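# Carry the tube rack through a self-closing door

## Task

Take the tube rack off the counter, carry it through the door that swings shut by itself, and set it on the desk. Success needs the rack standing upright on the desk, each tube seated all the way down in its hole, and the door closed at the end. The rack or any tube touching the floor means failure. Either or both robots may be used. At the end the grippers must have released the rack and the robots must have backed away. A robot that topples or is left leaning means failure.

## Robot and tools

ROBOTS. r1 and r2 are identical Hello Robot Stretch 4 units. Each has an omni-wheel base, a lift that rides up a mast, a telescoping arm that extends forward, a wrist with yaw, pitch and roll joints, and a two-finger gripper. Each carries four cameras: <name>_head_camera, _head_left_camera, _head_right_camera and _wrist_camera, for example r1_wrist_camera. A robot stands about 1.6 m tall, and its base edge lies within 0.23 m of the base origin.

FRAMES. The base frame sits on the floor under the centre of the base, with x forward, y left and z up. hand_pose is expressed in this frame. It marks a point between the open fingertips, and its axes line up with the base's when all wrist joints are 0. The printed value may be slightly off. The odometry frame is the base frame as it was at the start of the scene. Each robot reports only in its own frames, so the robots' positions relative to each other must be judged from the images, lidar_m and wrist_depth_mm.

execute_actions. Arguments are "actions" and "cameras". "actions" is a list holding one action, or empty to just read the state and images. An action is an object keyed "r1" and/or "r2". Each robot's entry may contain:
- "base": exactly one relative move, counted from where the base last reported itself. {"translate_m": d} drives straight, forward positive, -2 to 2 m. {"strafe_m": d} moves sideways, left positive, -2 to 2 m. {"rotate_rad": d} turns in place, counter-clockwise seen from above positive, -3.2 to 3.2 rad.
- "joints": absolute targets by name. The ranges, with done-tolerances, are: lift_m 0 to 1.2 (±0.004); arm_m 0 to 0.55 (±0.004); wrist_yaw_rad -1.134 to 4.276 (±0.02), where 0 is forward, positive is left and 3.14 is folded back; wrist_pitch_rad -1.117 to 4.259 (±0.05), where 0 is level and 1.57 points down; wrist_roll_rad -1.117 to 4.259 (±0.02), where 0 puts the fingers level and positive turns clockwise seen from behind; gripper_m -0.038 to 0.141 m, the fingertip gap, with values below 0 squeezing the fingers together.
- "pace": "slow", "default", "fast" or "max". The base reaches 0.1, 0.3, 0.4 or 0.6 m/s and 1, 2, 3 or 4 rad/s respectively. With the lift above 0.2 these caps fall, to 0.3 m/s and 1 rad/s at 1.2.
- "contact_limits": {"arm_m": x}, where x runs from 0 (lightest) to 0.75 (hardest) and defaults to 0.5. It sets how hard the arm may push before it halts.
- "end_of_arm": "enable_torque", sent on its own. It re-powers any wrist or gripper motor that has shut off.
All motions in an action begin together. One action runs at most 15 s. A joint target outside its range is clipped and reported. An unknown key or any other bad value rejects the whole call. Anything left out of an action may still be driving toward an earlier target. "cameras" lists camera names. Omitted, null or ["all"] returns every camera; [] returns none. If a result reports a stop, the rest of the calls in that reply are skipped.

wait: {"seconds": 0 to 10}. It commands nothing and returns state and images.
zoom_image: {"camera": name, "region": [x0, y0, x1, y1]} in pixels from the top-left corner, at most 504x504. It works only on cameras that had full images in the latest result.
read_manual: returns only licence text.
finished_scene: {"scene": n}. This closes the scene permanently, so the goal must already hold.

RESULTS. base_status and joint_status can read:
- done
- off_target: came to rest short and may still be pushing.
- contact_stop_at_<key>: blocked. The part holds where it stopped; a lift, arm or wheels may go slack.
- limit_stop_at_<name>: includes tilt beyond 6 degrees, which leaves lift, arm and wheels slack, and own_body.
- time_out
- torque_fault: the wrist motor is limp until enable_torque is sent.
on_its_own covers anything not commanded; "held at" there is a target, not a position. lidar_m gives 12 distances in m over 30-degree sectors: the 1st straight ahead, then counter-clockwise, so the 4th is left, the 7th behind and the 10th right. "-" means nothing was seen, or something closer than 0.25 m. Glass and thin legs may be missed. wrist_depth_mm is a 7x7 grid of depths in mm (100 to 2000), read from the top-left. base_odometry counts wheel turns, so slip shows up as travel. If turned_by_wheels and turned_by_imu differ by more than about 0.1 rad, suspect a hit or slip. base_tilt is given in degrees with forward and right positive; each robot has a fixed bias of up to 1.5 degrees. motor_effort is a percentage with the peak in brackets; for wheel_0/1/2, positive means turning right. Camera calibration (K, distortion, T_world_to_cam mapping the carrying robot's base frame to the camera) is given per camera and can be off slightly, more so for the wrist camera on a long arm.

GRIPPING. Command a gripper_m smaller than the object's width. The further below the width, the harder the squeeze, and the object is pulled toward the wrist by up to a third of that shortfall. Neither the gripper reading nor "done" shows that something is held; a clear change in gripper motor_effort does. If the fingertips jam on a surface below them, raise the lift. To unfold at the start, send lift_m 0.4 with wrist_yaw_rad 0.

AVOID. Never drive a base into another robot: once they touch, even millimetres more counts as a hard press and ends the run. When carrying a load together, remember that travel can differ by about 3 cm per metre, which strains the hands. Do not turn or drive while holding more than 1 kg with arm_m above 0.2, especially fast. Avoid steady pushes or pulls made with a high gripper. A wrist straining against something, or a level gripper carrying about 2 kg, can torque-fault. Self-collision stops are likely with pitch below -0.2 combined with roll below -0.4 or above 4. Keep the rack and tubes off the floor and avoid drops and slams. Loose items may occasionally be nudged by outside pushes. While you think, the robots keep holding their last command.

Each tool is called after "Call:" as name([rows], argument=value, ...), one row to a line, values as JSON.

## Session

Call:
execute_actions(actions=[])

Scene clock: 0.00 s.
r1.base_odometry: x=+0.000 y=+0.000 heading=+0.000 (m, m, rad; r1's odometry frame)
r1.turned_by_wheels: +0.000 (rad since the last result)
r1.turned_by_imu: +0.000 (rad since the last result)
r1.base_tilt: forward=-0.1 right=+0.3 (deg)
r1.lidar_m: 2.48 1.36 0.92 0.62 0.59 0.60 0.80 0.72 0.73 0.99 1.94 2.04
r1.base_status: not commanded
r1.joint_positions: lift_m=+0.277 arm_m=-0.002 wrist_yaw_rad=+3.219 wrist_pitch_rad=-0.013 wrist_roll_rad=-0.014 gripper_m=+0.057
r1.joint_status: not commanded
r1.motor_effort: lift_m=+18 arm_m=-1 wrist_yaw_rad=-2 wrist_pitch_rad=-7 wrist_roll_rad=-2 gripper_m=-3 wheel_0=+0 wheel_1=+0 wheel_2=+1 (%)
r1.hand_pose: x=-0.1259 y=+0.0648 z=+0.4587 quat_wxyz=(-0.039, +0.007, -0.007, +0.999) (m; r1's base frame)
r1.wrist_depth_mm: - 140 198 1042 891 676 554 / - - 136 1008 917 699 569 / - - 135 991 960 715 580 / - 110 137 991 976 732 591 / 148 142 878 976 960 741 597 / 190 798 854 976 904 707 615 / 187 798 842 917 917 778 621
r2.base_odometry: x=+0.000 y=+0.000 heading=+0.000 (m, m, rad; r2's odometry frame)
r2.turned_by_wheels: +0.000 (rad since the last result)
r2.turned_by_imu: +0.000 (rad since the last result)
r2.base_tilt: forward=-0.6 right=-0.3 (deg)
r2.lidar_m: 1.26 1.38 2.30 1.93 1.93 0.92 0.75 0.75 0.79 0.64 0.66 0.75
r2.base_status: not commanded
r2.joint_positions: lift_m=+0.184 arm_m=+0.002 wrist_yaw_rad=+3.026 wrist_pitch_rad=+0.001 wrist_roll_rad=-0.003 gripper_m=+0.057
r2.joint_status: not commanded
r2.motor_effort: lift_m=+18 arm_m=-1 wrist_yaw_rad=+0 wrist_pitch_rad=-7 wrist_roll_rad=+0 gripper_m=-2 wheel_0=+0 wheel_1=+0 wheel_2=+0 (%)
r2.hand_pose: x=-0.1033 y=+0.1200 z=+0.3618 quat_wxyz=(+0.058, -0.001, -0.001, +0.998) (m; r2's base frame)
r2.wrist_depth_mm: 150 202 946 1060 1921 - 1921 / - 150 931 1042 1160 1281 1863 / - 132 236 1042 1138 1255 1863 / 108 147 239 1008 1118 1255 1921 / 145 175 917 1008 1118 1229 1863 / 778 831 891 1008 218 1281 1366 / 809 878 917 991 946 878 931
pictures: r1_head_camera, r1_head_left_camera, r1_head_right_camera, r1_wrist_camera, r2_head_camera, r2_head_left_camera, r2_head_right_camera, r2_wrist_camera
camera_calibration (this result's frames):
r1_wrist_camera: T_world_to_cam=[[-0.13227, 0.984426, -0.1158, -0.00727493], [-0.000884719, -0.116944, -0.993138, 0.5189], [-0.991213, -0.13126, 0.0163391, 0.101814], [0, 0, 0, 1]] pos_world=[0.100417, 0.0812081, 0.512833]
r2_wrist_camera: T_world_to_cam=[[0.0467875, 0.997838, -0.0461459, -0.0814341], [-0.0425386, -0.0441642, -0.998118, 0.427843], [-0.997999, 0.0486624, 0.0403804, 0.101033], [0, 0, 0, 1]] pos_world=[0.122841, 0.095237, 0.4192]
Images, in order (width x height): r1_head_camera 420x560, r1_head_left_camera 420x672, r1_head_right_camera 420x672, r1_wrist_camera 616x392, r2_head_camera 420x560, r2_head_left_camera 420x672, r2_head_right_camera 420x672, r2_wrist_camera 616x392.

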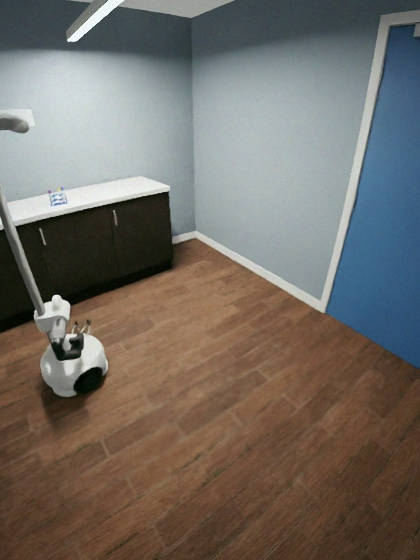

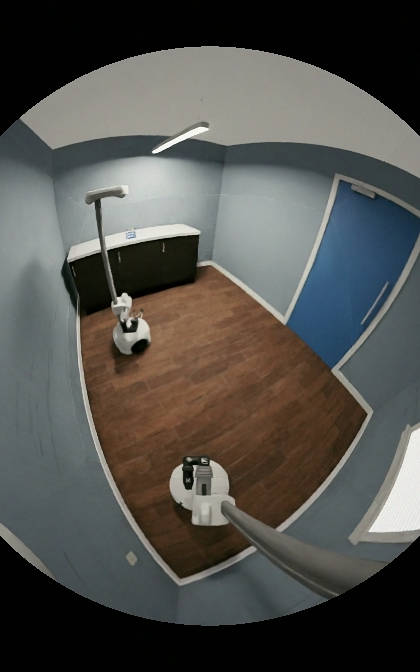

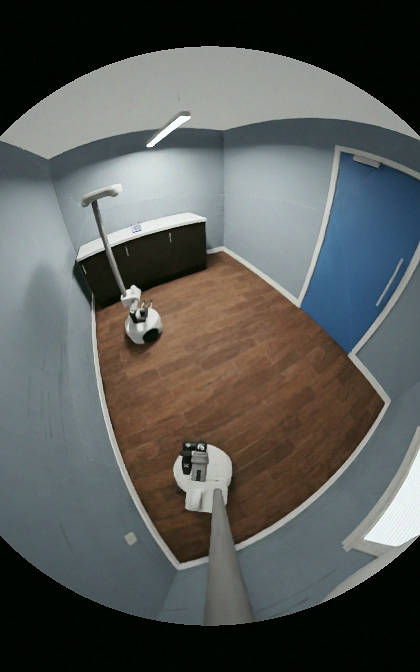

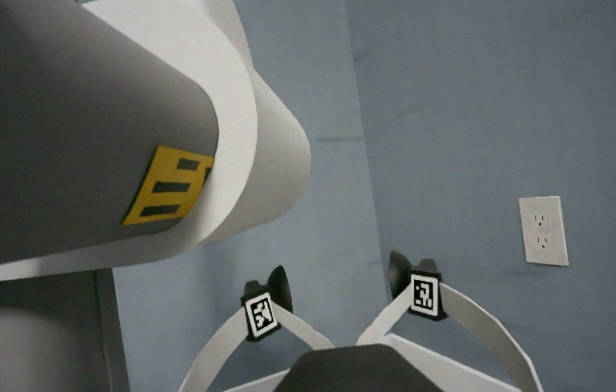

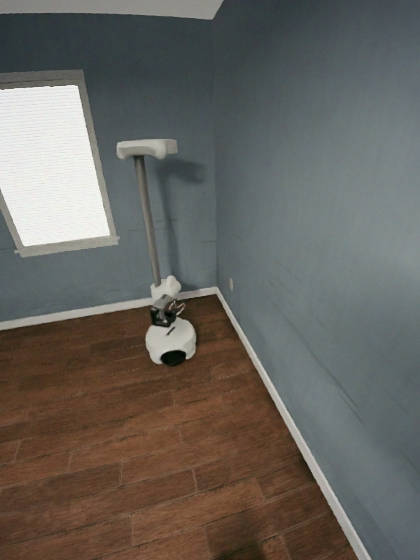

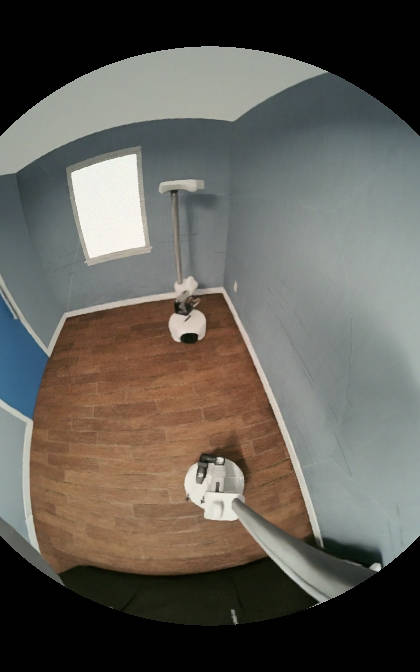

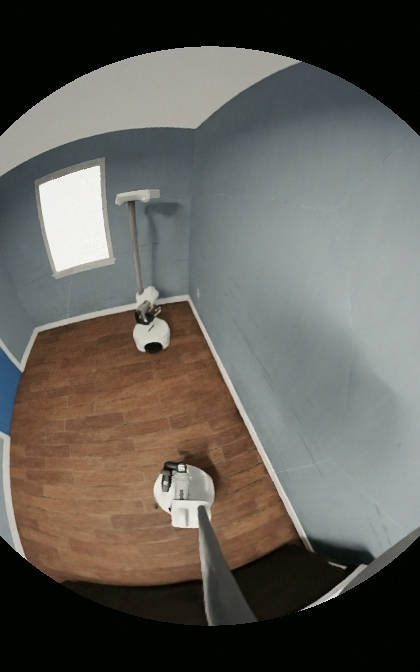

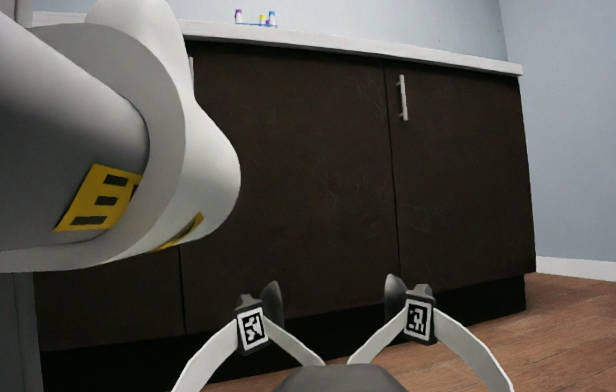

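Call:
execute_actions([
  {"r1":{"base":{"rotate_rad":-0.63},"joints":{"lift_m":0.2},"pace":"max"},"r2":{"base":{"rotate_rad":1.6},"pace":"max"}},
], cameras=[])

Call:
execute_actions([
  {"r1":{"base":{"translate_m":1.3},"joints":{"lift_m":0.70,"wrist_yaw_rad":0,"gripper_m":0.07},"pace":"max"},"r2":{"base":{"rotate_rad":1.6},"joints":{"lift_m":0.88,"wrist_yaw_rad":0,"wrist_pitch_rad":0.2,"gripper_m":0.141},"pace":"fast"}},
], cameras=["r1_head_camera","r2_head_camera","r2_wrist_camera"])

Scene clock: 3.67 s.
r1.base_odometry: x=+0.000 y=+0.000 heading=-0.630 (m, m, rad; r1's odometry frame)
r1.turned_by_wheels: -0.630 (rad since the last result)
r1.turned_by_imu: -0.621 (rad since the last result)
r1.base_tilt: forward=-0.1 right=+0.3 (deg)
r1.lidar_m: 2.00 2.48 1.35 1.04 0.64 0.58 0.59 0.76 0.72 0.73 0.88 1.89
r1.base_status: done
r1.joint_positions: lift_m=+0.200 arm_m=-0.002 wrist_yaw_rad=+3.219 wrist_pitch_rad=-0.013 wrist_roll_rad=-0.014 gripper_m=+0.057
r1.joint_status: all done
r1.motor_effort: lift_m=+17(14) arm_m=-1(1) wrist_yaw_rad=+1(1) wrist_pitch_rad=-8(7) wrist_roll_rad=-2(1) gripper_m=-6(4) wheel_0=+1(11) wheel_1=+0(8) wheel_2=+0(8) (%)
r1.hand_pose: x=-0.1259 y=+0.0648 z=+0.3822 quat_wxyz=(-0.039, +0.007, -0.007, +0.999) (m; r1's base frame)
r1.wrist_depth_mm: - 140 198 778 691 609 564 / - - 136 759 699 621 569 / - - 135 759 707 627 574 / - 110 137 759 699 634 574 / 148 142 904 809 699 634 580 / 190 931 946 788 691 621 585 / 187 904 904 831 691 640 591
r2.base_odometry: x=+0.000 y=+0.000 heading=+1.600 (m, m, rad; r2's odometry frame)
r2.turned_by_wheels: +1.600 (rad since the last result)
r2.turned_by_imu: +1.567 (rad since the last result)
r2.base_tilt: forward=-0.6 right=-0.3 (deg)
r2.lidar_m: 1.92 1.93 0.89 0.75 0.74 0.78 0.64 0.66 0.78 1.31 1.39 2.26
r2.base_status: done
r2.joint_positions: lift_m=+0.184 arm_m=+0.002 wrist_yaw_rad=+3.026 wrist_pitch_rad=+0.001 wrist_roll_rad=-0.003 gripper_m=+0.057
r2.joint_status: not commanded
r2.motor_effort: lift_m=+18(18) arm_m=-1(1) wrist_yaw_rad=+1(0) wrist_pitch_rad=-7(7) wrist_roll_rad=+0(0) gripper_m=-1(4) wheel_0=+0(8) wheel_1=-1(5) wheel_2=+0(8) (%)
r2.hand_pose: x=-0.1032 y=+0.1200 z=+0.3618 quat_wxyz=(+0.058, -0.001, -0.001, +0.998) (m; r2's base frame)
r2.wrist_depth_mm: 150 202 831 917 991 960 732 / - 149 831 904 991 1025 732 / - 132 236 891 976 1042 750 / 108 147 238 878 946 1025 750 / 145 175 809 866 960 1008 750 / 691 741 788 866 218 1008 768 / 691 732 768 831 904 891 831
pictures: none
No camera images: the call's "cameras" was empty. Leave "cameras" out to get every camera's image.

Scene clock: 7.40 s.
r1.base_odometry: x=+1.051 y=-0.766 heading=-0.630 (m, m, rad; r1's odometry frame)
r1.turned_by_wheels: +0.000 (rad since the last result)
r1.turned_by_imu: +0.001 (rad since the last result)
r1.base_tilt: forward=-0.1 right=+0.4 (deg)
r1.lidar_m: 0.77 0.94 1.87 1.68 1.39 1.81 1.83 1.29 1.17 1.20 0.76 0.74
r1.base_status: done
r1.joint_positions: lift_m=+0.700 arm_m=-0.002 wrist_yaw_rad=+0.000 wrist_pitch_rad=-0.013 wrist_roll_rad=-0.014 gripper_m=+0.070
r1.joint_status: all done
r1.motor_effort: lift_m=+19(22) arm_m=-1(1) wrist_yaw_rad=-1(10) wrist_pitch_rad=-7(8) wrist_roll_rad=-2(1) gripper_m=-5(2) wheel_0=+0(9) wheel_1=+0(9) wheel_2=-1(14) (%)
r1.hand_pose: x=+0.4570 y=-0.0873 z=+0.8820 quat_wxyz=(+1.000, -0.007, -0.007, +0.000) (m; r1's base frame)
r1.wrist_depth_mm: 842 715 647 574 517 473 439 / 854 715 654 574 521 477 439 / 866 750 654 591 525 480 445 / 878 750 661 585 539 488 449 / 878 759 668 591 535 484 449 / 891 768 676 585 530 473 455 / 904 778 654 621 525 496 459
r2.base_odometry: x=+0.000 y=+0.000 heading=-3.083 (m, m, rad; r2's odometry frame)
r2.turned_by_wheels: +1.600 (rad since the last result)
r2.turned_by_imu: +1.567 (rad since the last result)
r2.base_tilt: forward=-0.6 right=-0.3 (deg)
r2.lidar_m: 0.74 0.72 0.74 0.65 0.64 0.77 1.37 2.33 1.41 1.92 1.92 0.87
r2.base_status: done
r2.joint_positions: lift_m=+0.880 arm_m=+0.002 wrist_yaw_rad=+0.000 wrist_pitch_rad=+0.202 wrist_roll_rad=-0.003 gripper_m=+0.141
r2.joint_status: all done
r2.motor_effort: lift_m=+20(18) arm_m=-1(1) wrist_yaw_rad=-1(5) wrist_pitch_rad=-6(6) wrist_roll_rad=+0(2) gripper_m=+2(3) wheel_0=+1(16) wheel_1=+1(6) wheel_2=+2(10) (%)
r2.hand_pose: x=+0.4560 y=-0.0873 z=+1.0001 quat_wxyz=(+0.995, -0.001, +0.101, +0.000) (m; r2's base frame)
r2.wrist_depth_mm: 1042 1098 1118 1182 1229 1308 1366 / 1060 1098 1160 1205 1255 1336 1397 / 1078 1138 1182 1229 1308 1366 1430 / 1098 1160 1205 809 1098 976 917 / 741 707 668 627 640 683 732 / 530 544 559 627 661 200 759 / 549 569 603 165 683 723 788
pictures: r1_head_camera, r2_head_camera, r2_wrist_camera
camera_calibration (this result's frames):
r2_wrist_camera: T_world_to_cam=[[0.0580145, -0.996582, -0.0588164, -0.0378633], [-0.162777, 0.0486843, -0.985461, 1.12985], [0.984956, 0.066745, -0.159396, -0.0593318], [0, 0, 0, 1]] pos_world=[0.24455, -0.0887798, 1.10174]
Images, in order (width x height): r1_head_camera 420x560, r2_head_camera 420x560, r2_wrist_camera 616x392.

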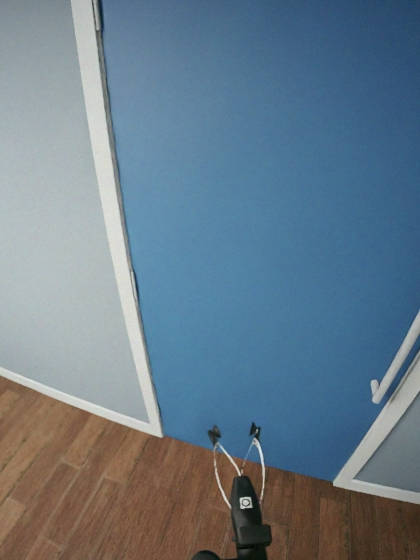

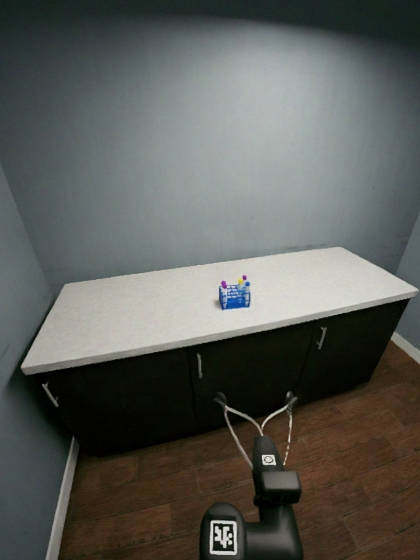

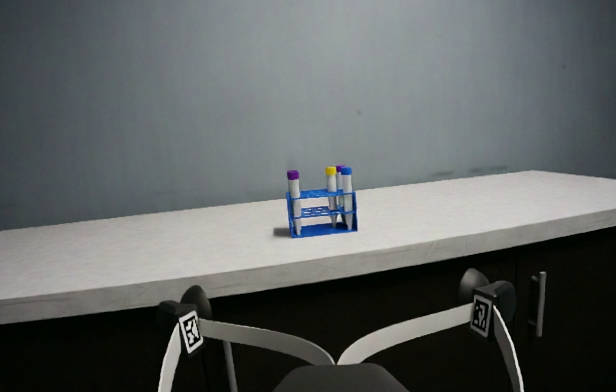

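Call:
zoom_image(camera="r2_head_camera", region=[205, 265, 265, 320])

Call:
zoom_image(camera="r2_wrist_camera", region=[270, 155, 380, 250])

Region (205, 265, 265, 320) of r2_head_camera's 420x560 image, scaled by 8.400, with more detail than that image has; it fills the top 462 rows of this view, and the rest is white.

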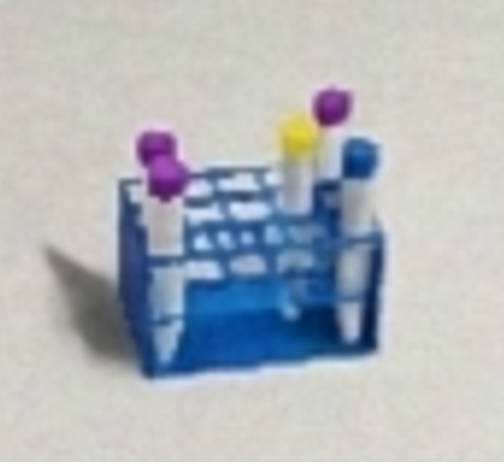

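Region (270, 155, 380, 250) of r2_wrist_camera's 616x392 image, scaled by 4.582; it fills the top 435 rows of this view, and the rest is white.

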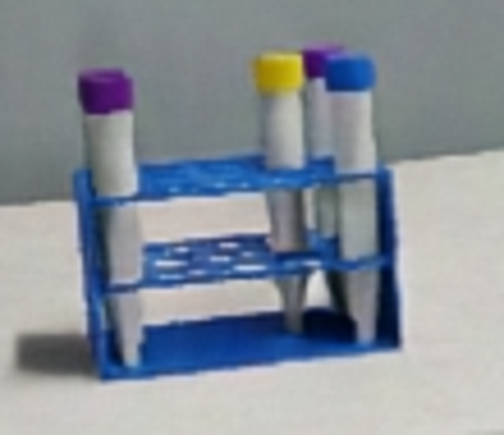

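Call:
execute_actions([
  {"r1":{"base":{"rotate_rad":-0.71},"joints":{"arm_m":0.12},"pace":"fast"},"r2":{"base":{"rotate_rad":0.195},"joints":{"arm_m":0.2,"lift_m":0.86},"pace":"fast"}},
], cameras=["r1_wrist_camera","r2_wrist_camera"])

Scene clock: 10.77 s.
r1.base_odometry: x=+1.051 y=-0.766 heading=-1.340 (m, m, rad; r1's odometry frame)
r1.turned_by_wheels: -0.710 (rad since the last result)
r1.turned_by_imu: -0.700 (rad since the last result)
r1.base_tilt: forward=-0.1 right=+0.3 (deg)
r1.lidar_m: 0.76 0.74 0.82 1.37 1.90 1.39 1.86 1.83 1.45 1.18 1.17 0.94
r1.base_status: done
r1.joint_positions: lift_m=+0.700 arm_m=+0.119 wrist_yaw_rad=+0.000 wrist_pitch_rad=-0.014 wrist_roll_rad=-0.014 gripper_m=+0.070
r1.joint_status: all done
r1.motor_effort: lift_m=+19(19) arm_m=+5(7) wrist_yaw_rad=-1(3) wrist_pitch_rad=-7(7) wrist_roll_rad=-2(1) gripper_m=-2(0) wheel_0=-1(1) wheel_1=-2(6) wheel_2=+0(6) (%)
r1.hand_pose: x=+0.5786 y=-0.0874 z=+0.8821 quat_wxyz=(+1.000, -0.007, -0.007, +0.000) (m; r1's base frame)
r1.wrist_depth_mm: 418 445 473 508 549 591 647 / 418 442 477 504 544 585 640 / 415 442 469 492 539 591 640 / 410 439 469 492 535 580 627 / 413 439 469 484 517 574 627 / 410 436 449 480 508 564 621 / 410 430 452 477 521 554 615
r2.base_odometry: x=+0.000 y=+0.000 heading=-2.888 (m, m, rad; r2's odometry frame)
r2.turned_by_wheels: +0.195 (rad since the last result)
r2.turned_by_imu: +0.192 (rad since the last result)
r2.base_tilt: forward=-0.6 right=-0.3 (deg)
r2.lidar_m: 0.72 0.76 0.71 0.65 0.67 0.89 2.19 1.46 1.42 1.92 1.19 0.81
r2.base_status: done
r2.joint_positions: lift_m=+0.860 arm_m=+0.199 wrist_yaw_rad=+0.000 wrist_pitch_rad=+0.202 wrist_roll_rad=-0.003 gripper_m=+0.141
r2.joint_status: all done
r2.motor_effort: lift_m=+16(17) arm_m=+5(5) wrist_yaw_rad=+0(1) wrist_pitch_rad=-7(7) wrist_roll_rad=-2(1) gripper_m=-1(1) wheel_0=+0(2) wheel_1=+0(5) wheel_2=+0(5) (%)
r2.hand_pose: x=+0.6527 y=-0.0874 z=+0.9805 quat_wxyz=(+0.995, -0.001, +0.101, +0.000) (m; r2's base frame)
r2.wrist_depth_mm: 931 946 946 946 946 946 946 / 960 960 960 960 976 976 960 / 991 991 991 976 991 991 976 / 991 1008 1008 1008 831 535 809 / 661 627 591 559 500 477 462 / 407 399 362 375 359 201 364 / 357 357 375 165 392 394 397
pictures: r1_wrist_camera, r2_wrist_camera
camera_calibration (this result's frames):
r1_wrist_camera: T_world_to_cam=[[0.0556924, -0.99171, -0.115797, 0.00330349], [0.0099716, 0.116524, -0.993138, 0.936266], [0.998398, 0.0541556, 0.0163784, -0.361745], [0, 0, 0, 1]] pos_world=[0.351645, -0.0862305, 0.936149]
r2_wrist_camera: T_world_to_cam=[[0.0577114, -0.996599, -0.0588214, -0.0503116], [-0.162849, 0.0487329, -0.985447, 1.14256], [0.984962, 0.0664506, -0.159483, -0.256124], [0, 0, 0, 1]] pos_world=[0.441241, -0.0888011, 1.08212]
Images, in order (width x height): r1_wrist_camera 616x392, r2_wrist_camera 616x392.

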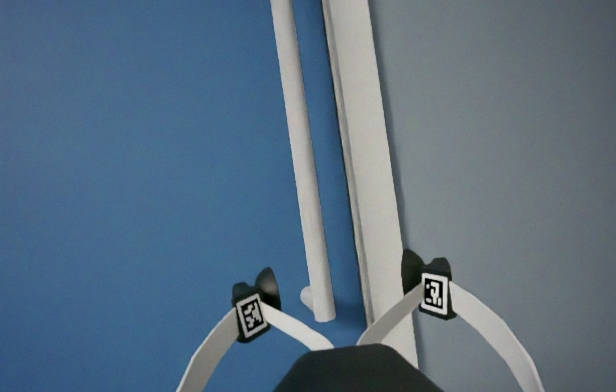

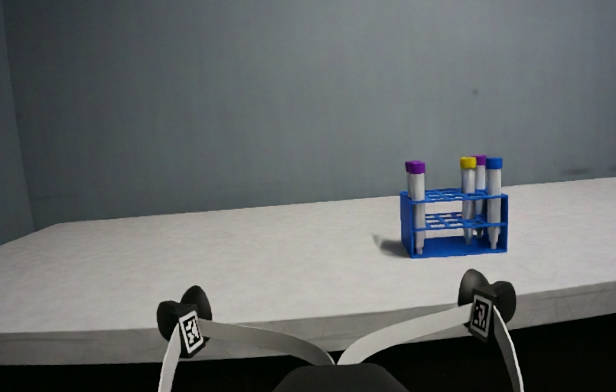

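Call:
execute_actions([
  {"r1":{"base":{"strafe_m":0.022},"joints":{"arm_m":0.33},"pace":"fast"},"r2":{"base":{"strafe_m":-0.162},"joints":{"arm_m":0.35,"lift_m":0.835},"pace":"fast"}},
], cameras=["r1_wrist_camera","r2_wrist_camera","r2_head_camera"])

Scene clock: 13.37 s.
r1.base_odometry: x=+1.072 y=-0.761 heading=-1.340 (m, m, rad; r1's odometry frame)
r1.turned_by_wheels: +0.000 (rad since the last result)
r1.turned_by_imu: +0.001 (rad since the last result)
r1.base_tilt: forward=-0.1 right=+0.3 (deg)
r1.lidar_m: 0.73 0.71 0.85 1.37 1.86 1.24 1.84 1.83 1.42 1.19 1.18 0.92
r1.base_status: done
r1.joint_positions: lift_m=+0.700 arm_m=+0.329 wrist_yaw_rad=+0.000 wrist_pitch_rad=-0.014 wrist_roll_rad=-0.014 gripper_m=+0.070
r1.joint_status: all done
r1.motor_effort: lift_m=+19(19) arm_m=+4(8) wrist_yaw_rad=+1(2) wrist_pitch_rad=-8(7) wrist_roll_rad=-2(2) gripper_m=-3(4) wheel_0=+2(8) wheel_1=+0(11) wheel_2=+0(2) (%)
r1.hand_pose: x=+0.7886 y=-0.0874 z=+0.8821 quat_wxyz=(+1.000, -0.007, -0.007, +0.000) (m; r1's base frame)
r1.wrist_depth_mm: 238 252 270 219 301 336 362 / 238 251 268 278 300 332 359 / 236 251 267 278 298 329 355 / 235 249 266 218 298 330 353 / 233 248 264 274 297 327 351 / 232 246 256 216 214 303 347 / 232 245 257 271 293 300 347
r2.base_odometry: x=-0.041 y=+0.157 heading=-2.888 (m, m, rad; r2's odometry frame)
r2.turned_by_wheels: +0.000 (rad since the last result)
r2.turned_by_imu: +0.000 (rad since the last result)
r2.base_tilt: forward=-0.5 right=-0.3 (deg)
r2.lidar_m: 0.75 0.76 0.86 0.82 0.83 1.10 2.33 1.29 1.29 1.74 1.21 0.83
r2.base_status: done
r2.joint_positions: lift_m=+0.835 arm_m=+0.349 wrist_yaw_rad=+0.000 wrist_pitch_rad=+0.202 wrist_roll_rad=-0.003 gripper_m=+0.141
r2.joint_status: all done
r2.motor_effort: lift_m=+15(15) arm_m=+5(4) wrist_yaw_rad=+0(1) wrist_pitch_rad=-6(7) wrist_roll_rad=-1(0) gripper_m=+3(2) wheel_0=+0(8) wheel_1=+0(10) wheel_2=-1(1) (%)
r2.hand_pose: x=+0.8027 y=-0.0874 z=+0.9555 quat_wxyz=(+0.995, -0.001, +0.101, +0.000) (m; r2's base frame)
r2.wrist_depth_mm: 809 809 809 809 809 809 798 / 831 820 831 820 831 820 820 / 842 842 842 842 842 842 854 / 866 854 866 640 597 723 676 / 559 530 500 382 373 415 392 / 343 340 304 319 304 201 274 / 263 247 232 165 219 221 -
pictures: r1_wrist_camera, r2_head_camera, r2_wrist_camera
camera_calibration (this result's frames):
r1_wrist_camera: T_world_to_cam=[[0.0558284, -0.991703, -0.115793, -0.00846413], [0.0100247, 0.116525, -0.993137, 0.934145], [0.99839, 0.0542845, 0.0164469, -0.57148], [0, 0, 0, 1]] pos_world=[0.561668, -0.0862225, 0.936153]
r2_wrist_camera: T_world_to_cam=[[0.0576437, -0.996603, -0.0588229, -0.0604039], [-0.162872, 0.0487436, -0.985442, 1.1424], [0.984962, 0.0663852, -0.159509, -0.407882], [0, 0, 0, 1]] pos_world=[0.591294, -0.0888058, 1.05715]
Images, in order (width x height): r1_wrist_camera 616x392, r2_head_camera 420x560, r2_wrist_camera 616x392.

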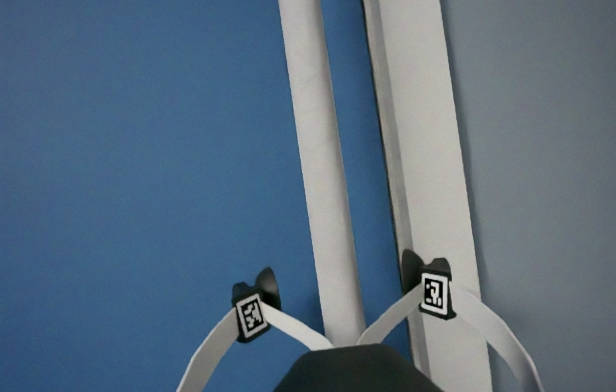

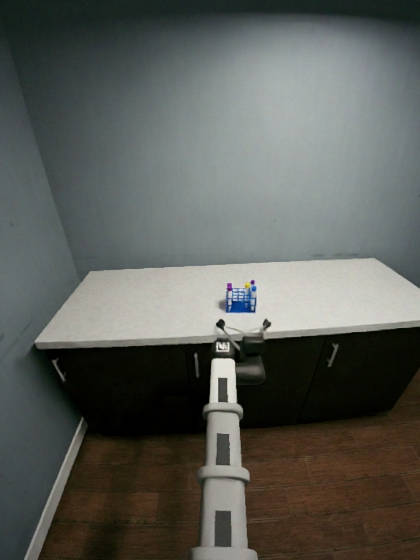

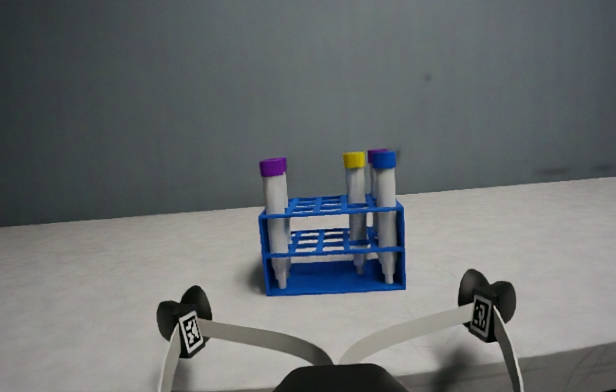

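Call:
execute_actions([
  {"r1":{"joints":{"arm_m":0.355,"gripper_m":0.04},"pace":"default"},"r2":{"joints":{"arm_m":0.49},"pace":"default"}},
], cameras=["r1_wrist_camera","r2_wrist_camera"])

Scene clock: 15.60 s.
r1.base_odometry: x=+1.072 y=-0.761 heading=-1.340 (m, m, rad; r1's odometry frame)
r1.turned_by_wheels: +0.000 (rad since the last result)
r1.turned_by_imu: +0.001 (rad since the last result)
r1.base_tilt: forward=-0.1 right=+0.3 (deg)
r1.lidar_m: 0.75 0.72 0.83 1.34 1.87 1.26 1.83 1.81 1.46 1.18 1.17 0.92
r1.base_status: not commanded
r1.joint_positions: lift_m=+0.700 arm_m=+0.354 wrist_yaw_rad=+0.000 wrist_pitch_rad=-0.014 wrist_roll_rad=-0.014 gripper_m=+0.040
r1.joint_status: all done
r1.motor_effort: lift_m=+19(19) arm_m=+4(4) wrist_yaw_rad=-1(1) wrist_pitch_rad=-7(7) wrist_roll_rad=-1(2) gripper_m=-1(6) wheel_0=+2(2) wheel_1=+1(1) wheel_2=+0(0) (%)
r1.hand_pose: x=+0.8136 y=-0.0874 z=+0.8821 quat_wxyz=(+1.000, -0.007, -0.007, +0.000) (m; r1's base frame)
r1.wrist_depth_mm: 219 231 247 189 276 307 330 / 218 229 246 191 274 304 329 / 216 229 243 193 273 301 325 / 215 228 243 189 272 300 322 / 213 227 241 249 270 281 320 / 213 224 236 191 189 277 319 / 212 223 232 248 268 272 317
r2.base_odometry: x=-0.041 y=+0.157 heading=-2.888 (m, m, rad; r2's odometry frame)
r2.turned_by_wheels: +0.000 (rad since the last result)
r2.turned_by_imu: +0.001 (rad since the last result)
r2.base_tilt: forward=-0.6 right=-0.3 (deg)
r2.lidar_m: 0.75 0.76 0.86 0.81 0.84 1.12 2.32 1.28 1.25 1.76 1.22 0.81
r2.base_status: not commanded
r2.joint_positions: lift_m=+0.835 arm_m=+0.489 wrist_yaw_rad=+0.000 wrist_pitch_rad=+0.202 wrist_roll_rad=-0.003 gripper_m=+0.141
r2.joint_status: all done
r2.motor_effort: lift_m=+15(15) arm_m=+5(6) wrist_yaw_rad=+0(0) wrist_pitch_rad=-7(6) wrist_roll_rad=-2(1) gripper_m=+0(2) wheel_0=+0(0) wheel_1=+0(0) wheel_2=-1(1) (%)
r2.hand_pose: x=+0.9426 y=-0.0874 z=+0.9555 quat_wxyz=(+0.995, -0.001, +0.101, +0.000) (m; r2's base frame)
r2.wrist_depth_mm: 676 668 676 676 668 676 668 / 683 683 683 683 691 691 691 / 699 707 699 707 707 707 715 / 723 723 231 715 215 715 676 / 554 530 230 249 200 413 392 / 345 340 205 248 204 196 274 / 263 247 216 165 204 210 -
pictures: r1_wrist_camera, r2_wrist_camera
camera_calibration (this result's frames):
r1_wrist_camera: T_world_to_cam=[[0.0557431, -0.991708, -0.115793, -0.00981404], [0.0100348, 0.116524, -0.993137, 0.933889], [0.998395, 0.0541986, 0.016447, -0.596425], [0, 0, 0, 1]] pos_world=[0.586643, -0.0862278, 0.936153]
r2_wrist_camera: T_world_to_cam=[[0.0575731, -0.996607, -0.0588234, -0.0684229], [-0.162878, 0.048755, -0.985441, 1.16519], [0.984965, 0.0663159, -0.159518, -0.5457], [0, 0, 0, 1]] pos_world=[0.731218, -0.0888108, 1.05715]
Images, in order (width x height): r1_wrist_camera 616x392, r2_wrist_camera 616x392.

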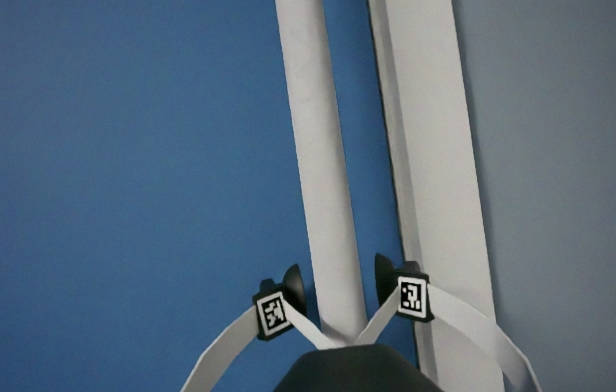

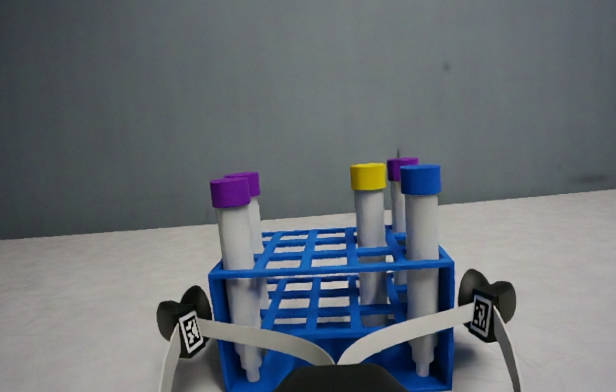

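Call:
execute_actions([
  {"r1":{"joints":{"arm_m":0.36,"gripper_m":-0.02}},"r2":{"joints":{"arm_m":0.494,"gripper_m":0.082}}},
], cameras=["r1_wrist_camera","r2_wrist_camera"])

Scene clock: 17.50 s.
r1.base_odometry: x=+1.072 y=-0.761 heading=-1.340 (m, m, rad; r1's odometry frame)
r1.turned_by_wheels: +0.000 (rad since the last result)
r1.turned_by_imu: +0.000 (rad since the last result)
r1.base_tilt: forward=+0.0 right=+0.3 (deg)
r1.lidar_m: 0.75 0.74 0.85 1.36 1.87 1.26 1.85 1.80 1.44 1.18 1.18 0.91
r1.base_status: not commanded
r1.joint_positions: lift_m=+0.700 arm_m=+0.361 wrist_yaw_rad=+0.007 wrist_pitch_rad=-0.013 wrist_roll_rad=-0.014 gripper_m=-0.019
r1.joint_status: all done
r1.on_its_own: wrist_yaw_rad is at rest, and its effort (-21) is outside its rest range (-13 to +13)
r1.motor_effort: lift_m=+19(19) arm_m=-5(4) wrist_yaw_rad=-21(18) wrist_pitch_rad=-7(8) wrist_roll_rad=-1(2) gripper_m=-21(22) wheel_0=-5(5) wheel_1=-3(3) wheel_2=+9(9) (%)
r1.hand_pose: x=+0.8209 y=-0.0854 z=+0.8820 quat_wxyz=(+1.000, -0.007, -0.007, +0.004) (m; r1's base frame)
r1.wrist_depth_mm: 211 223 238 180 264 294 317 / 209 222 236 179 264 293 315 / 208 220 235 181 263 290 312 / 206 219 233 179 260 273 309 / 206 218 232 239 260 271 307 / 205 216 229 180 181 265 307 / 205 216 167 238 263 262 306
r2.base_odometry: x=-0.041 y=+0.157 heading=-2.888 (m, m, rad; r2's odometry frame)
r2.turned_by_wheels: +0.000 (rad since the last result)
r2.turned_by_imu: +0.001 (rad since the last result)
r2.base_tilt: forward=-0.6 right=-0.3 (deg)
r2.lidar_m: 0.76 0.77 0.88 0.81 0.83 1.11 2.33 1.29 1.28 1.76 1.21 0.82
r2.base_status: not commanded
r2.joint_positions: lift_m=+0.835 arm_m=+0.493 wrist_yaw_rad=+0.000 wrist_pitch_rad=+0.203 wrist_roll_rad=-0.003 gripper_m=+0.082
r2.joint_status: all done
r2.motor_effort: lift_m=+15(15) arm_m=+5(5) wrist_yaw_rad=+1(1) wrist_pitch_rad=-9(9) wrist_roll_rad=+0(1) gripper_m=-17(21) wheel_0=+0(0) wheel_1=+0(0) wheel_2=-1(1) (%)
r2.hand_pose: x=+0.9466 y=-0.0874 z=+0.9553 quat_wxyz=(+0.995, -0.001, +0.101, +0.000) (m; r2's base frame)
r2.wrist_depth_mm: 661 668 668 668 668 668 661 / 676 683 691 683 683 683 683 / 699 699 699 707 691 699 699 / 707 715 707 715 206 715 668 / 554 525 200 235 204 404 389 / 342 336 193 262 213 181 272 / 262 233 189 187 183 206 -
pictures: r1_wrist_camera, r2_wrist_camera
camera_calibration (this result's frames):
r1_wrist_camera: T_world_to_cam=[[0.0627413, -0.991288, -0.115807, -0.0138956], [0.00898401, 0.116592, -0.993139, 0.934383], [0.997989, 0.0612705, 0.0162209, -0.602685], [0, 0, 0, 1]] pos_world=[0.59395, -0.0857896, 0.936139]
r2_wrist_camera: T_world_to_cam=[[0.0575213, -0.996607, -0.058871, -0.0685715], [-0.163694, 0.0487555, -0.985306, 1.16625], [0.984833, 0.0663129, -0.160334, -0.548744], [0, 0, 0, 1]] pos_world=[0.735273, -0.0888111, 1.05709]
Images, in order (width x height): r1_wrist_camera 616x392, r2_wrist_camera 616x392.

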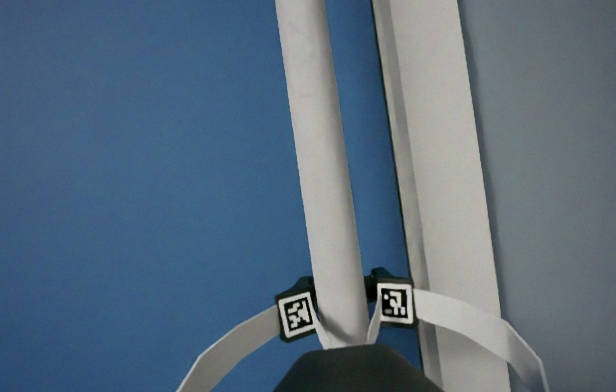

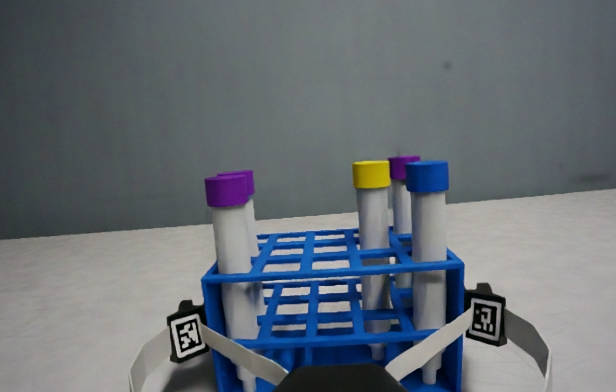

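Call:
execute_actions([
  {"r1":{"base":{"translate_m":-0.46},"joints":{"wrist_yaw_rad":-0.035},"pace":"slow"},"r2":{"base":{"translate_m":-1.88},"joints":{"lift_m":0.87,"arm_m":0.004},"pace":"fast"}},
], cameras=["r1_wrist_camera","r2_wrist_camera","r2_head_right_camera"])

Scene clock: 25.13 s.
r1.base_odometry: x=+0.968 y=-0.314 heading=-1.338 (m, m, rad; r1's odometry frame)
r1.turned_by_wheels: +0.002 (rad since the last result)
r1.turned_by_imu: -0.031 (rad since the last result)
r1.base_tilt: forward=-0.1 right=+0.3 (deg)
r1.lidar_m: 0.72 0.90 1.27 1.72 1.68 1.74 1.44 1.40 0.68 0.97 1.35 1.48
r1.base_status: done
r1.joint_positions: lift_m=+0.700 arm_m=+0.361 wrist_yaw_rad=-0.016 wrist_pitch_rad=-0.014 wrist_roll_rad=-0.014 gripper_m=-0.019
r1.joint_status: all done
r1.on_its_own: wrist_yaw_rad is at rest, and its effort (-56) is outside its rest range (-13 to +13)
r1.motor_effort: lift_m=+19(19) arm_m=-7(7) wrist_yaw_rad=-56(56) wrist_pitch_rad=-7(8) wrist_roll_rad=-2(2) gripper_m=-23(19) wheel_0=+3(19) wheel_1=-2(13) wheel_2=+20(20) (%)
r1.hand_pose: x=+0.8191 y=-0.0919 z=+0.8821 quat_wxyz=(+1.000, -0.007, -0.007, -0.008) (m; r1's base frame)
r1.wrist_depth_mm: 297 279 262 179 236 878 960 / 297 281 264 178 236 878 960 / 298 281 264 180 236 854 931 / 303 283 266 178 238 854 946 / 303 285 268 179 238 842 931 / 304 286 268 180 183 820 904 / 306 287 264 182 237 232 917
r2.base_odometry: x=+1.779 y=+0.628 heading=-2.888 (m, m, rad; r2's odometry frame)
r2.turned_by_wheels: +0.000 (rad since the last result)
r2.turned_by_imu: +0.016 (rad since the last result)
r2.base_tilt: forward=-0.6 right=-0.3 (deg)
r2.lidar_m: 0.43 1.07 0.77 0.69 0.67 0.48 0.44 0.47 0.59 1.53 1.21 0.43
r2.base_status: done
r2.joint_positions: lift_m=+0.870 arm_m=+0.005 wrist_yaw_rad=+0.000 wrist_pitch_rad=+0.204 wrist_roll_rad=-0.003 gripper_m=+0.082
r2.joint_status: all done
r2.motor_effort: lift_m=+21(25) arm_m=-5(5) wrist_yaw_rad=+1(1) wrist_pitch_rad=-11(11) wrist_roll_rad=-1(3) gripper_m=-19(17) wheel_0=+2(5) wheel_1=+0(6) wheel_2=-1(11) (%)
r2.hand_pose: x=+0.4583 y=-0.0875 z=+0.9897 quat_wxyz=(+0.995, -0.001, +0.102, +0.000) (m; r2's base frame)
r2.wrist_depth_mm: 1205 1808 - - - - - / 1205 1756 - - - - - / 1182 1708 - - - - 634 / 1160 1708 - - 204 - 640 / 1138 1708 200 235 204 - - / 1138 1618 193 262 214 181 683 / 1098 1336 189 187 182 1576 691
pictures: r1_wrist_camera, r2_head_right_camera, r2_wrist_camera
camera_calibration (this result's frames):
r1_wrist_camera: T_world_to_cam=[[0.0400692, -0.992429, -0.116102, -0.00158844], [0.0118071, 0.116657, -0.993102, 0.932872], [0.999127, 0.038422, 0.0163921, -0.603713], [0, 0, 0, 1]] pos_world=[0.592235, -0.0872069, 0.936149]
r2_wrist_camera: T_world_to_cam=[[0.0572829, -0.996619, -0.0589074, -0.0383705], [-0.16431, 0.0487884, -0.985201, 1.1204], [0.984744, 0.0661143, -0.16096, -0.0616753], [0, 0, 0, 1]] pos_world=[0.247025, -0.0888254, 1.09163]
Images, in order (width x height): r1_wrist_camera 616x392, r2_head_right_camera 420x672, r2_wrist_camera 616x392.

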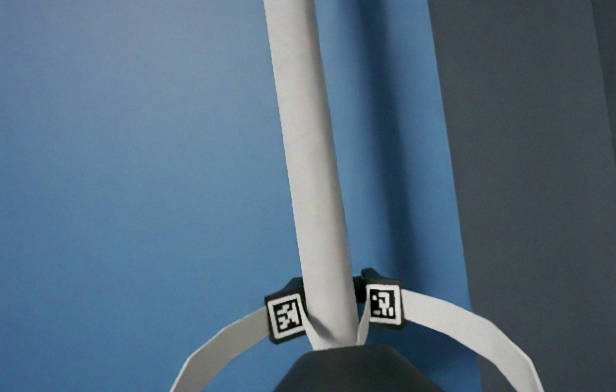

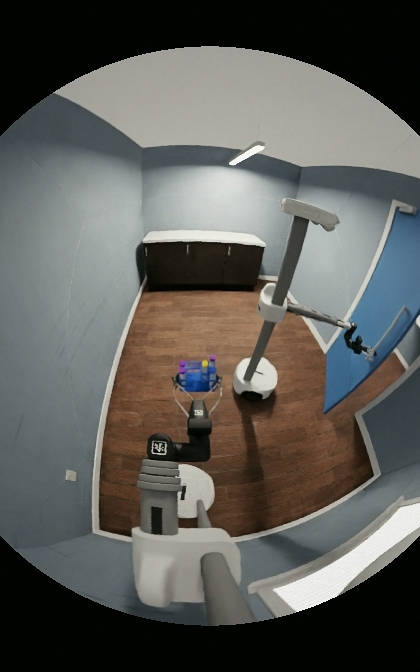

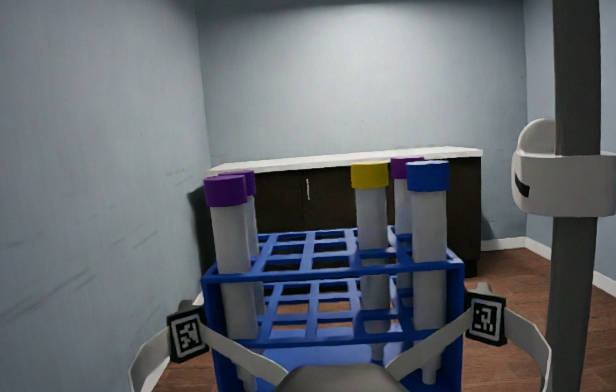

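Call:
execute_actions([
  {"r1":{"base":{"strafe_m":0.085},"joints":{"arm_m":0.18},"contact_limits":{"arm_m":0.75},"pace":"slow"},"r2":{"base":{"rotate_rad":-1.11},"joints":{"lift_m":0.45},"pace":"default"}},
], cameras=["r1_wrist_camera","r2_head_camera"])

Scene clock: 31.27 s.
r1.base_odometry: x=+1.050 y=-0.294 heading=-1.339 (m, m, rad; r1's odometry frame)
r1.turned_by_wheels: +0.000 (rad since the last result)
r1.turned_by_imu: -0.001 (rad since the last result)
r1.base_tilt: forward=-0.1 right=+0.4 (deg)
r1.lidar_m: 0.60 0.79 1.25 1.64 1.60 1.76 1.46 1.42 1.06 0.87 1.43 0.65
r1.base_status: done
r1.joint_positions: lift_m=+0.700 arm_m=+0.182 wrist_yaw_rad=-0.030 wrist_pitch_rad=-0.014 wrist_roll_rad=-0.014 gripper_m=-0.019
r1.joint_status: all done
r1.on_its_own: wrist_yaw_rad is at rest, and its effort (-16) is outside its rest range (-13 to +13)
r1.motor_effort: lift_m=+19(19) arm_m=-11(16) wrist_yaw_rad=-16(55) wrist_pitch_rad=-7(8) wrist_roll_rad=+0(2) gripper_m=-20(20) wheel_0=-9(27) wheel_1=-3(8) wheel_2=+6(17) (%)
r1.contact_limits: arm_m 0.75
r1.hand_pose: x=+0.6386 y=-0.0960 z=+0.8821 quat_wxyz=(+1.000, -0.007, -0.007, -0.015) (m; r1's base frame)
r1.wrist_depth_mm: 370 320 283 179 227 1118 1182 / 375 324 285 178 229 1078 1160 / 384 330 287 180 231 220 1182 / 392 334 293 178 234 220 1160 / 394 338 296 262 230 220 1160 / 397 342 297 181 179 215 1138 / 407 347 285 270 229 217 1138
r2.base_odometry: x=+1.779 y=+0.628 heading=+2.285 (m, m, rad; r2's odometry frame)
r2.turned_by_wheels: -1.110 (rad since the last result)
r2.turned_by_imu: -1.085 (rad since the last result)
r2.base_tilt: forward=-0.6 right=-0.3 (deg)
r2.lidar_m: 0.43 1.04 2.61 1.17 0.74 0.70 0.72 0.49 0.46 0.46 0.55 0.50
r2.base_status: done
r2.joint_positions: lift_m=+0.450 arm_m=+0.005 wrist_yaw_rad=+0.000 wrist_pitch_rad=+0.204 wrist_roll_rad=-0.003 gripper_m=+0.082
r2.joint_status: all done
r2.motor_effort: lift_m=+16(18) arm_m=-5(5) wrist_yaw_rad=+1(0) wrist_pitch_rad=-12(11) wrist_roll_rad=+0(3) gripper_m=-20(20) wheel_0=+1(3) wheel_1=+0(6) wheel_2=-1(8) (%)
r2.hand_pose: x=+0.4583 y=-0.0874 z=+0.5701 quat_wxyz=(+0.995, -0.001, +0.102, +0.000) (m; r2's base frame)
r2.wrist_depth_mm: 878 - 1983 - - 1430 1336 / - - 1708 - - 1499 1336 / - - - - - 1464 1397 / - - 1618 - 206 1537 1430 / - - 200 234 204 1576 1430 / 1025 1464 193 262 213 181 1308 / 831 854 189 187 182 976 1008
pictures: r1_wrist_camera, r2_head_camera
camera_calibration (this result's frames):
r1_wrist_camera: T_world_to_cam=[[0.0261897, -0.992944, -0.115657, 0.0100928], [0.013525, 0.116038, -0.993153, 0.934387], [0.999565, 0.0244461, 0.0164686, -0.424952], [0, 0, 0, 1]] pos_world=[0.411866, -0.0880146, 0.936155]
Images, in order (width x height): r1_wrist_camera 616x392, r2_head_camera 420x560.

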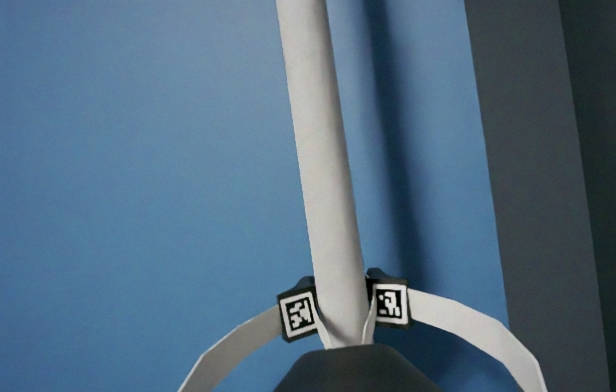

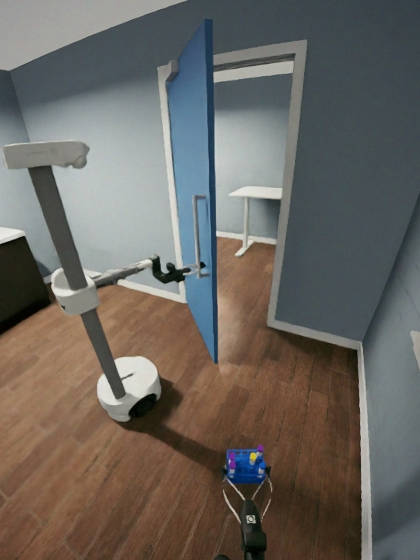

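Call:
execute_actions([
  {"r1":{"base":{"strafe_m":0.128},"joints":{"arm_m":0.005},"contact_limits":{"arm_m":0.75},"pace":"slow"},"r2":{"base":{"strafe_m":-0.085},"joints":{"lift_m":0.27},"pace":"default"}},
], cameras=["r1_wrist_camera","r2_head_camera","r2_head_left_camera","r2_wrist_camera"])

Scene clock: 35.10 s.
r1.base_odometry: x=+1.175 y=-0.266 heading=-1.340 (m, m, rad; r1's odometry frame)
r1.turned_by_wheels: -0.001 (rad since the last result)
r1.turned_by_imu: -0.002 (rad since the last result)
r1.base_tilt: forward=-0.1 right=+0.4 (deg)
r1.lidar_m: 0.41 0.75 1.22 1.51 1.48 1.64 1.51 1.47 1.28 1.08 1.57 0.39
r1.base_status: done
r1.joint_positions: lift_m=+0.700 arm_m=+0.007 wrist_yaw_rad=-0.037 wrist_pitch_rad=-0.012 wrist_roll_rad=-0.014 gripper_m=-0.020
r1.joint_status: all done
r1.motor_effort: lift_m=+19(19) arm_m=-10(11) wrist_yaw_rad=+5(61) wrist_pitch_rad=-10(11) wrist_roll_rad=+0(1) gripper_m=-19(22) wheel_0=-11(25) wheel_1=-2(3) wheel_2=+3(8) (%)
r1.contact_limits: arm_m 0.75
r1.hand_pose: x=+0.4627 y=-0.0979 z=+0.8818 quat_wxyz=(+1.000, -0.007, -0.006, -0.018) (m; r1's base frame)
r1.wrist_depth_mm: 569 413 320 179 222 198 1366 / 591 424 325 178 224 198 1336 / 627 433 332 177 229 197 1336 / 661 445 342 182 230 199 1366 / 683 459 347 279 228 202 1336 / 691 477 355 182 178 193 1336 / 723 496 330 281 225 206 1336
r2.base_odometry: x=+1.844 y=+0.683 heading=+2.285 (m, m, rad; r2's odometry frame)
r2.turned_by_wheels: +0.000 (rad since the last result)
r2.turned_by_imu: +0.001 (rad since the last result)
r2.base_tilt: forward=-0.6 right=-0.3 (deg)
r2.lidar_m: 0.43 1.20 2.70 1.21 0.81 0.74 0.61 0.41 0.37 0.36 0.46 0.52
r2.base_status: done
r2.joint_positions: lift_m=+0.270 arm_m=+0.005 wrist_yaw_rad=+0.000 wrist_pitch_rad=+0.204 wrist_roll_rad=-0.003 gripper_m=+0.082
r2.joint_status: all done
r2.motor_effort: lift_m=+15(17) arm_m=-5(5) wrist_yaw_rad=+1(2) wrist_pitch_rad=-11(11) wrist_roll_rad=-2(1) gripper_m=-17(18) wheel_0=-1(7) wheel_1=+1(8) wheel_2=-1(2) (%)
r2.hand_pose: x=+0.4583 y=-0.0874 z=+0.3901 quat_wxyz=(+0.995, -0.001, +0.102, +0.000) (m; r2's base frame)
r2.wrist_depth_mm: - 1138 1983 - 1499 1397 1308 / - - 1863 - 1576 1430 1336 / - - 1708 - 1618 1430 1336 / - - 1138 - 206 1499 1366 / 1078 1808 200 233 204 1397 1336 / 931 1098 193 262 213 181 946 / 904 809 189 187 182 715 723
pictures: r1_wrist_camera, r2_head_camera, r2_head_left_camera, r2_wrist_camera
camera_calibration (this result's frames):
r1_wrist_camera: T_world_to_cam=[[0.0192025, -0.99311, -0.115605, 0.0158771], [0.0132065, 0.115868, -0.993177, 0.936825], [0.999728, 0.0175447, 0.0153405, -0.24882], [0, 0, 0, 1]] pos_world=[0.236075, -0.0884153, 0.936085]
r2_wrist_camera: T_world_to_cam=[[0.0574497, -0.996609, -0.0589037, -0.0737225], [-0.164302, 0.0487585, -0.985204, 0.529667], [0.984736, 0.0662777, -0.160944, -0.158195], [0, 0, 0, 1]] pos_world=[0.247041, -0.0888135, 0.492027]
Images, in order (width x height): r1_wrist_camera 616x392, r2_head_camera 420x560, r2_head_left_camera 420x672, r2_wrist_camera 616x392.

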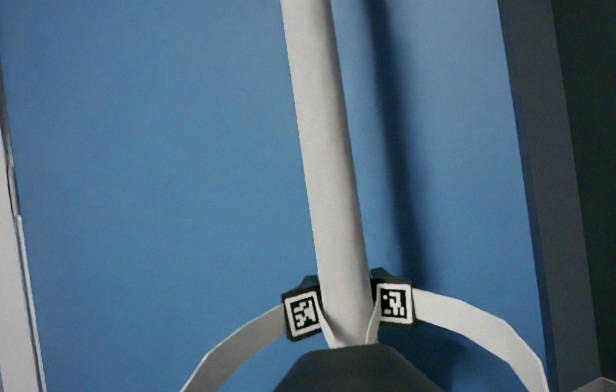

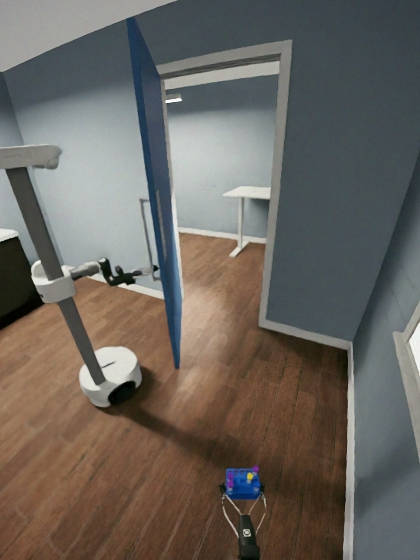

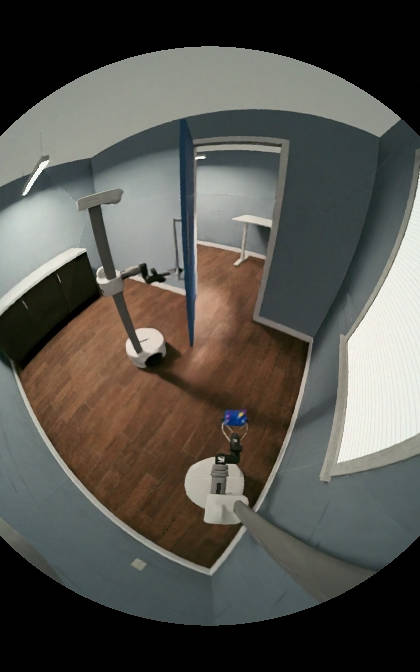

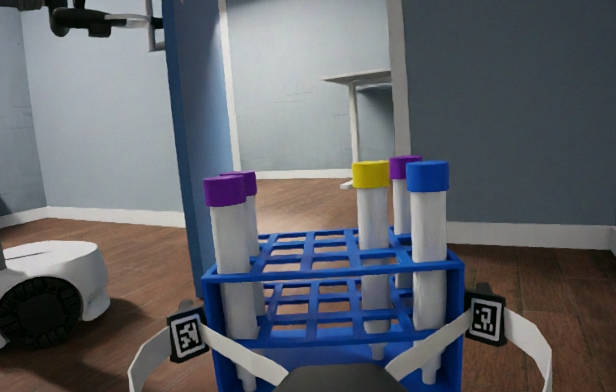

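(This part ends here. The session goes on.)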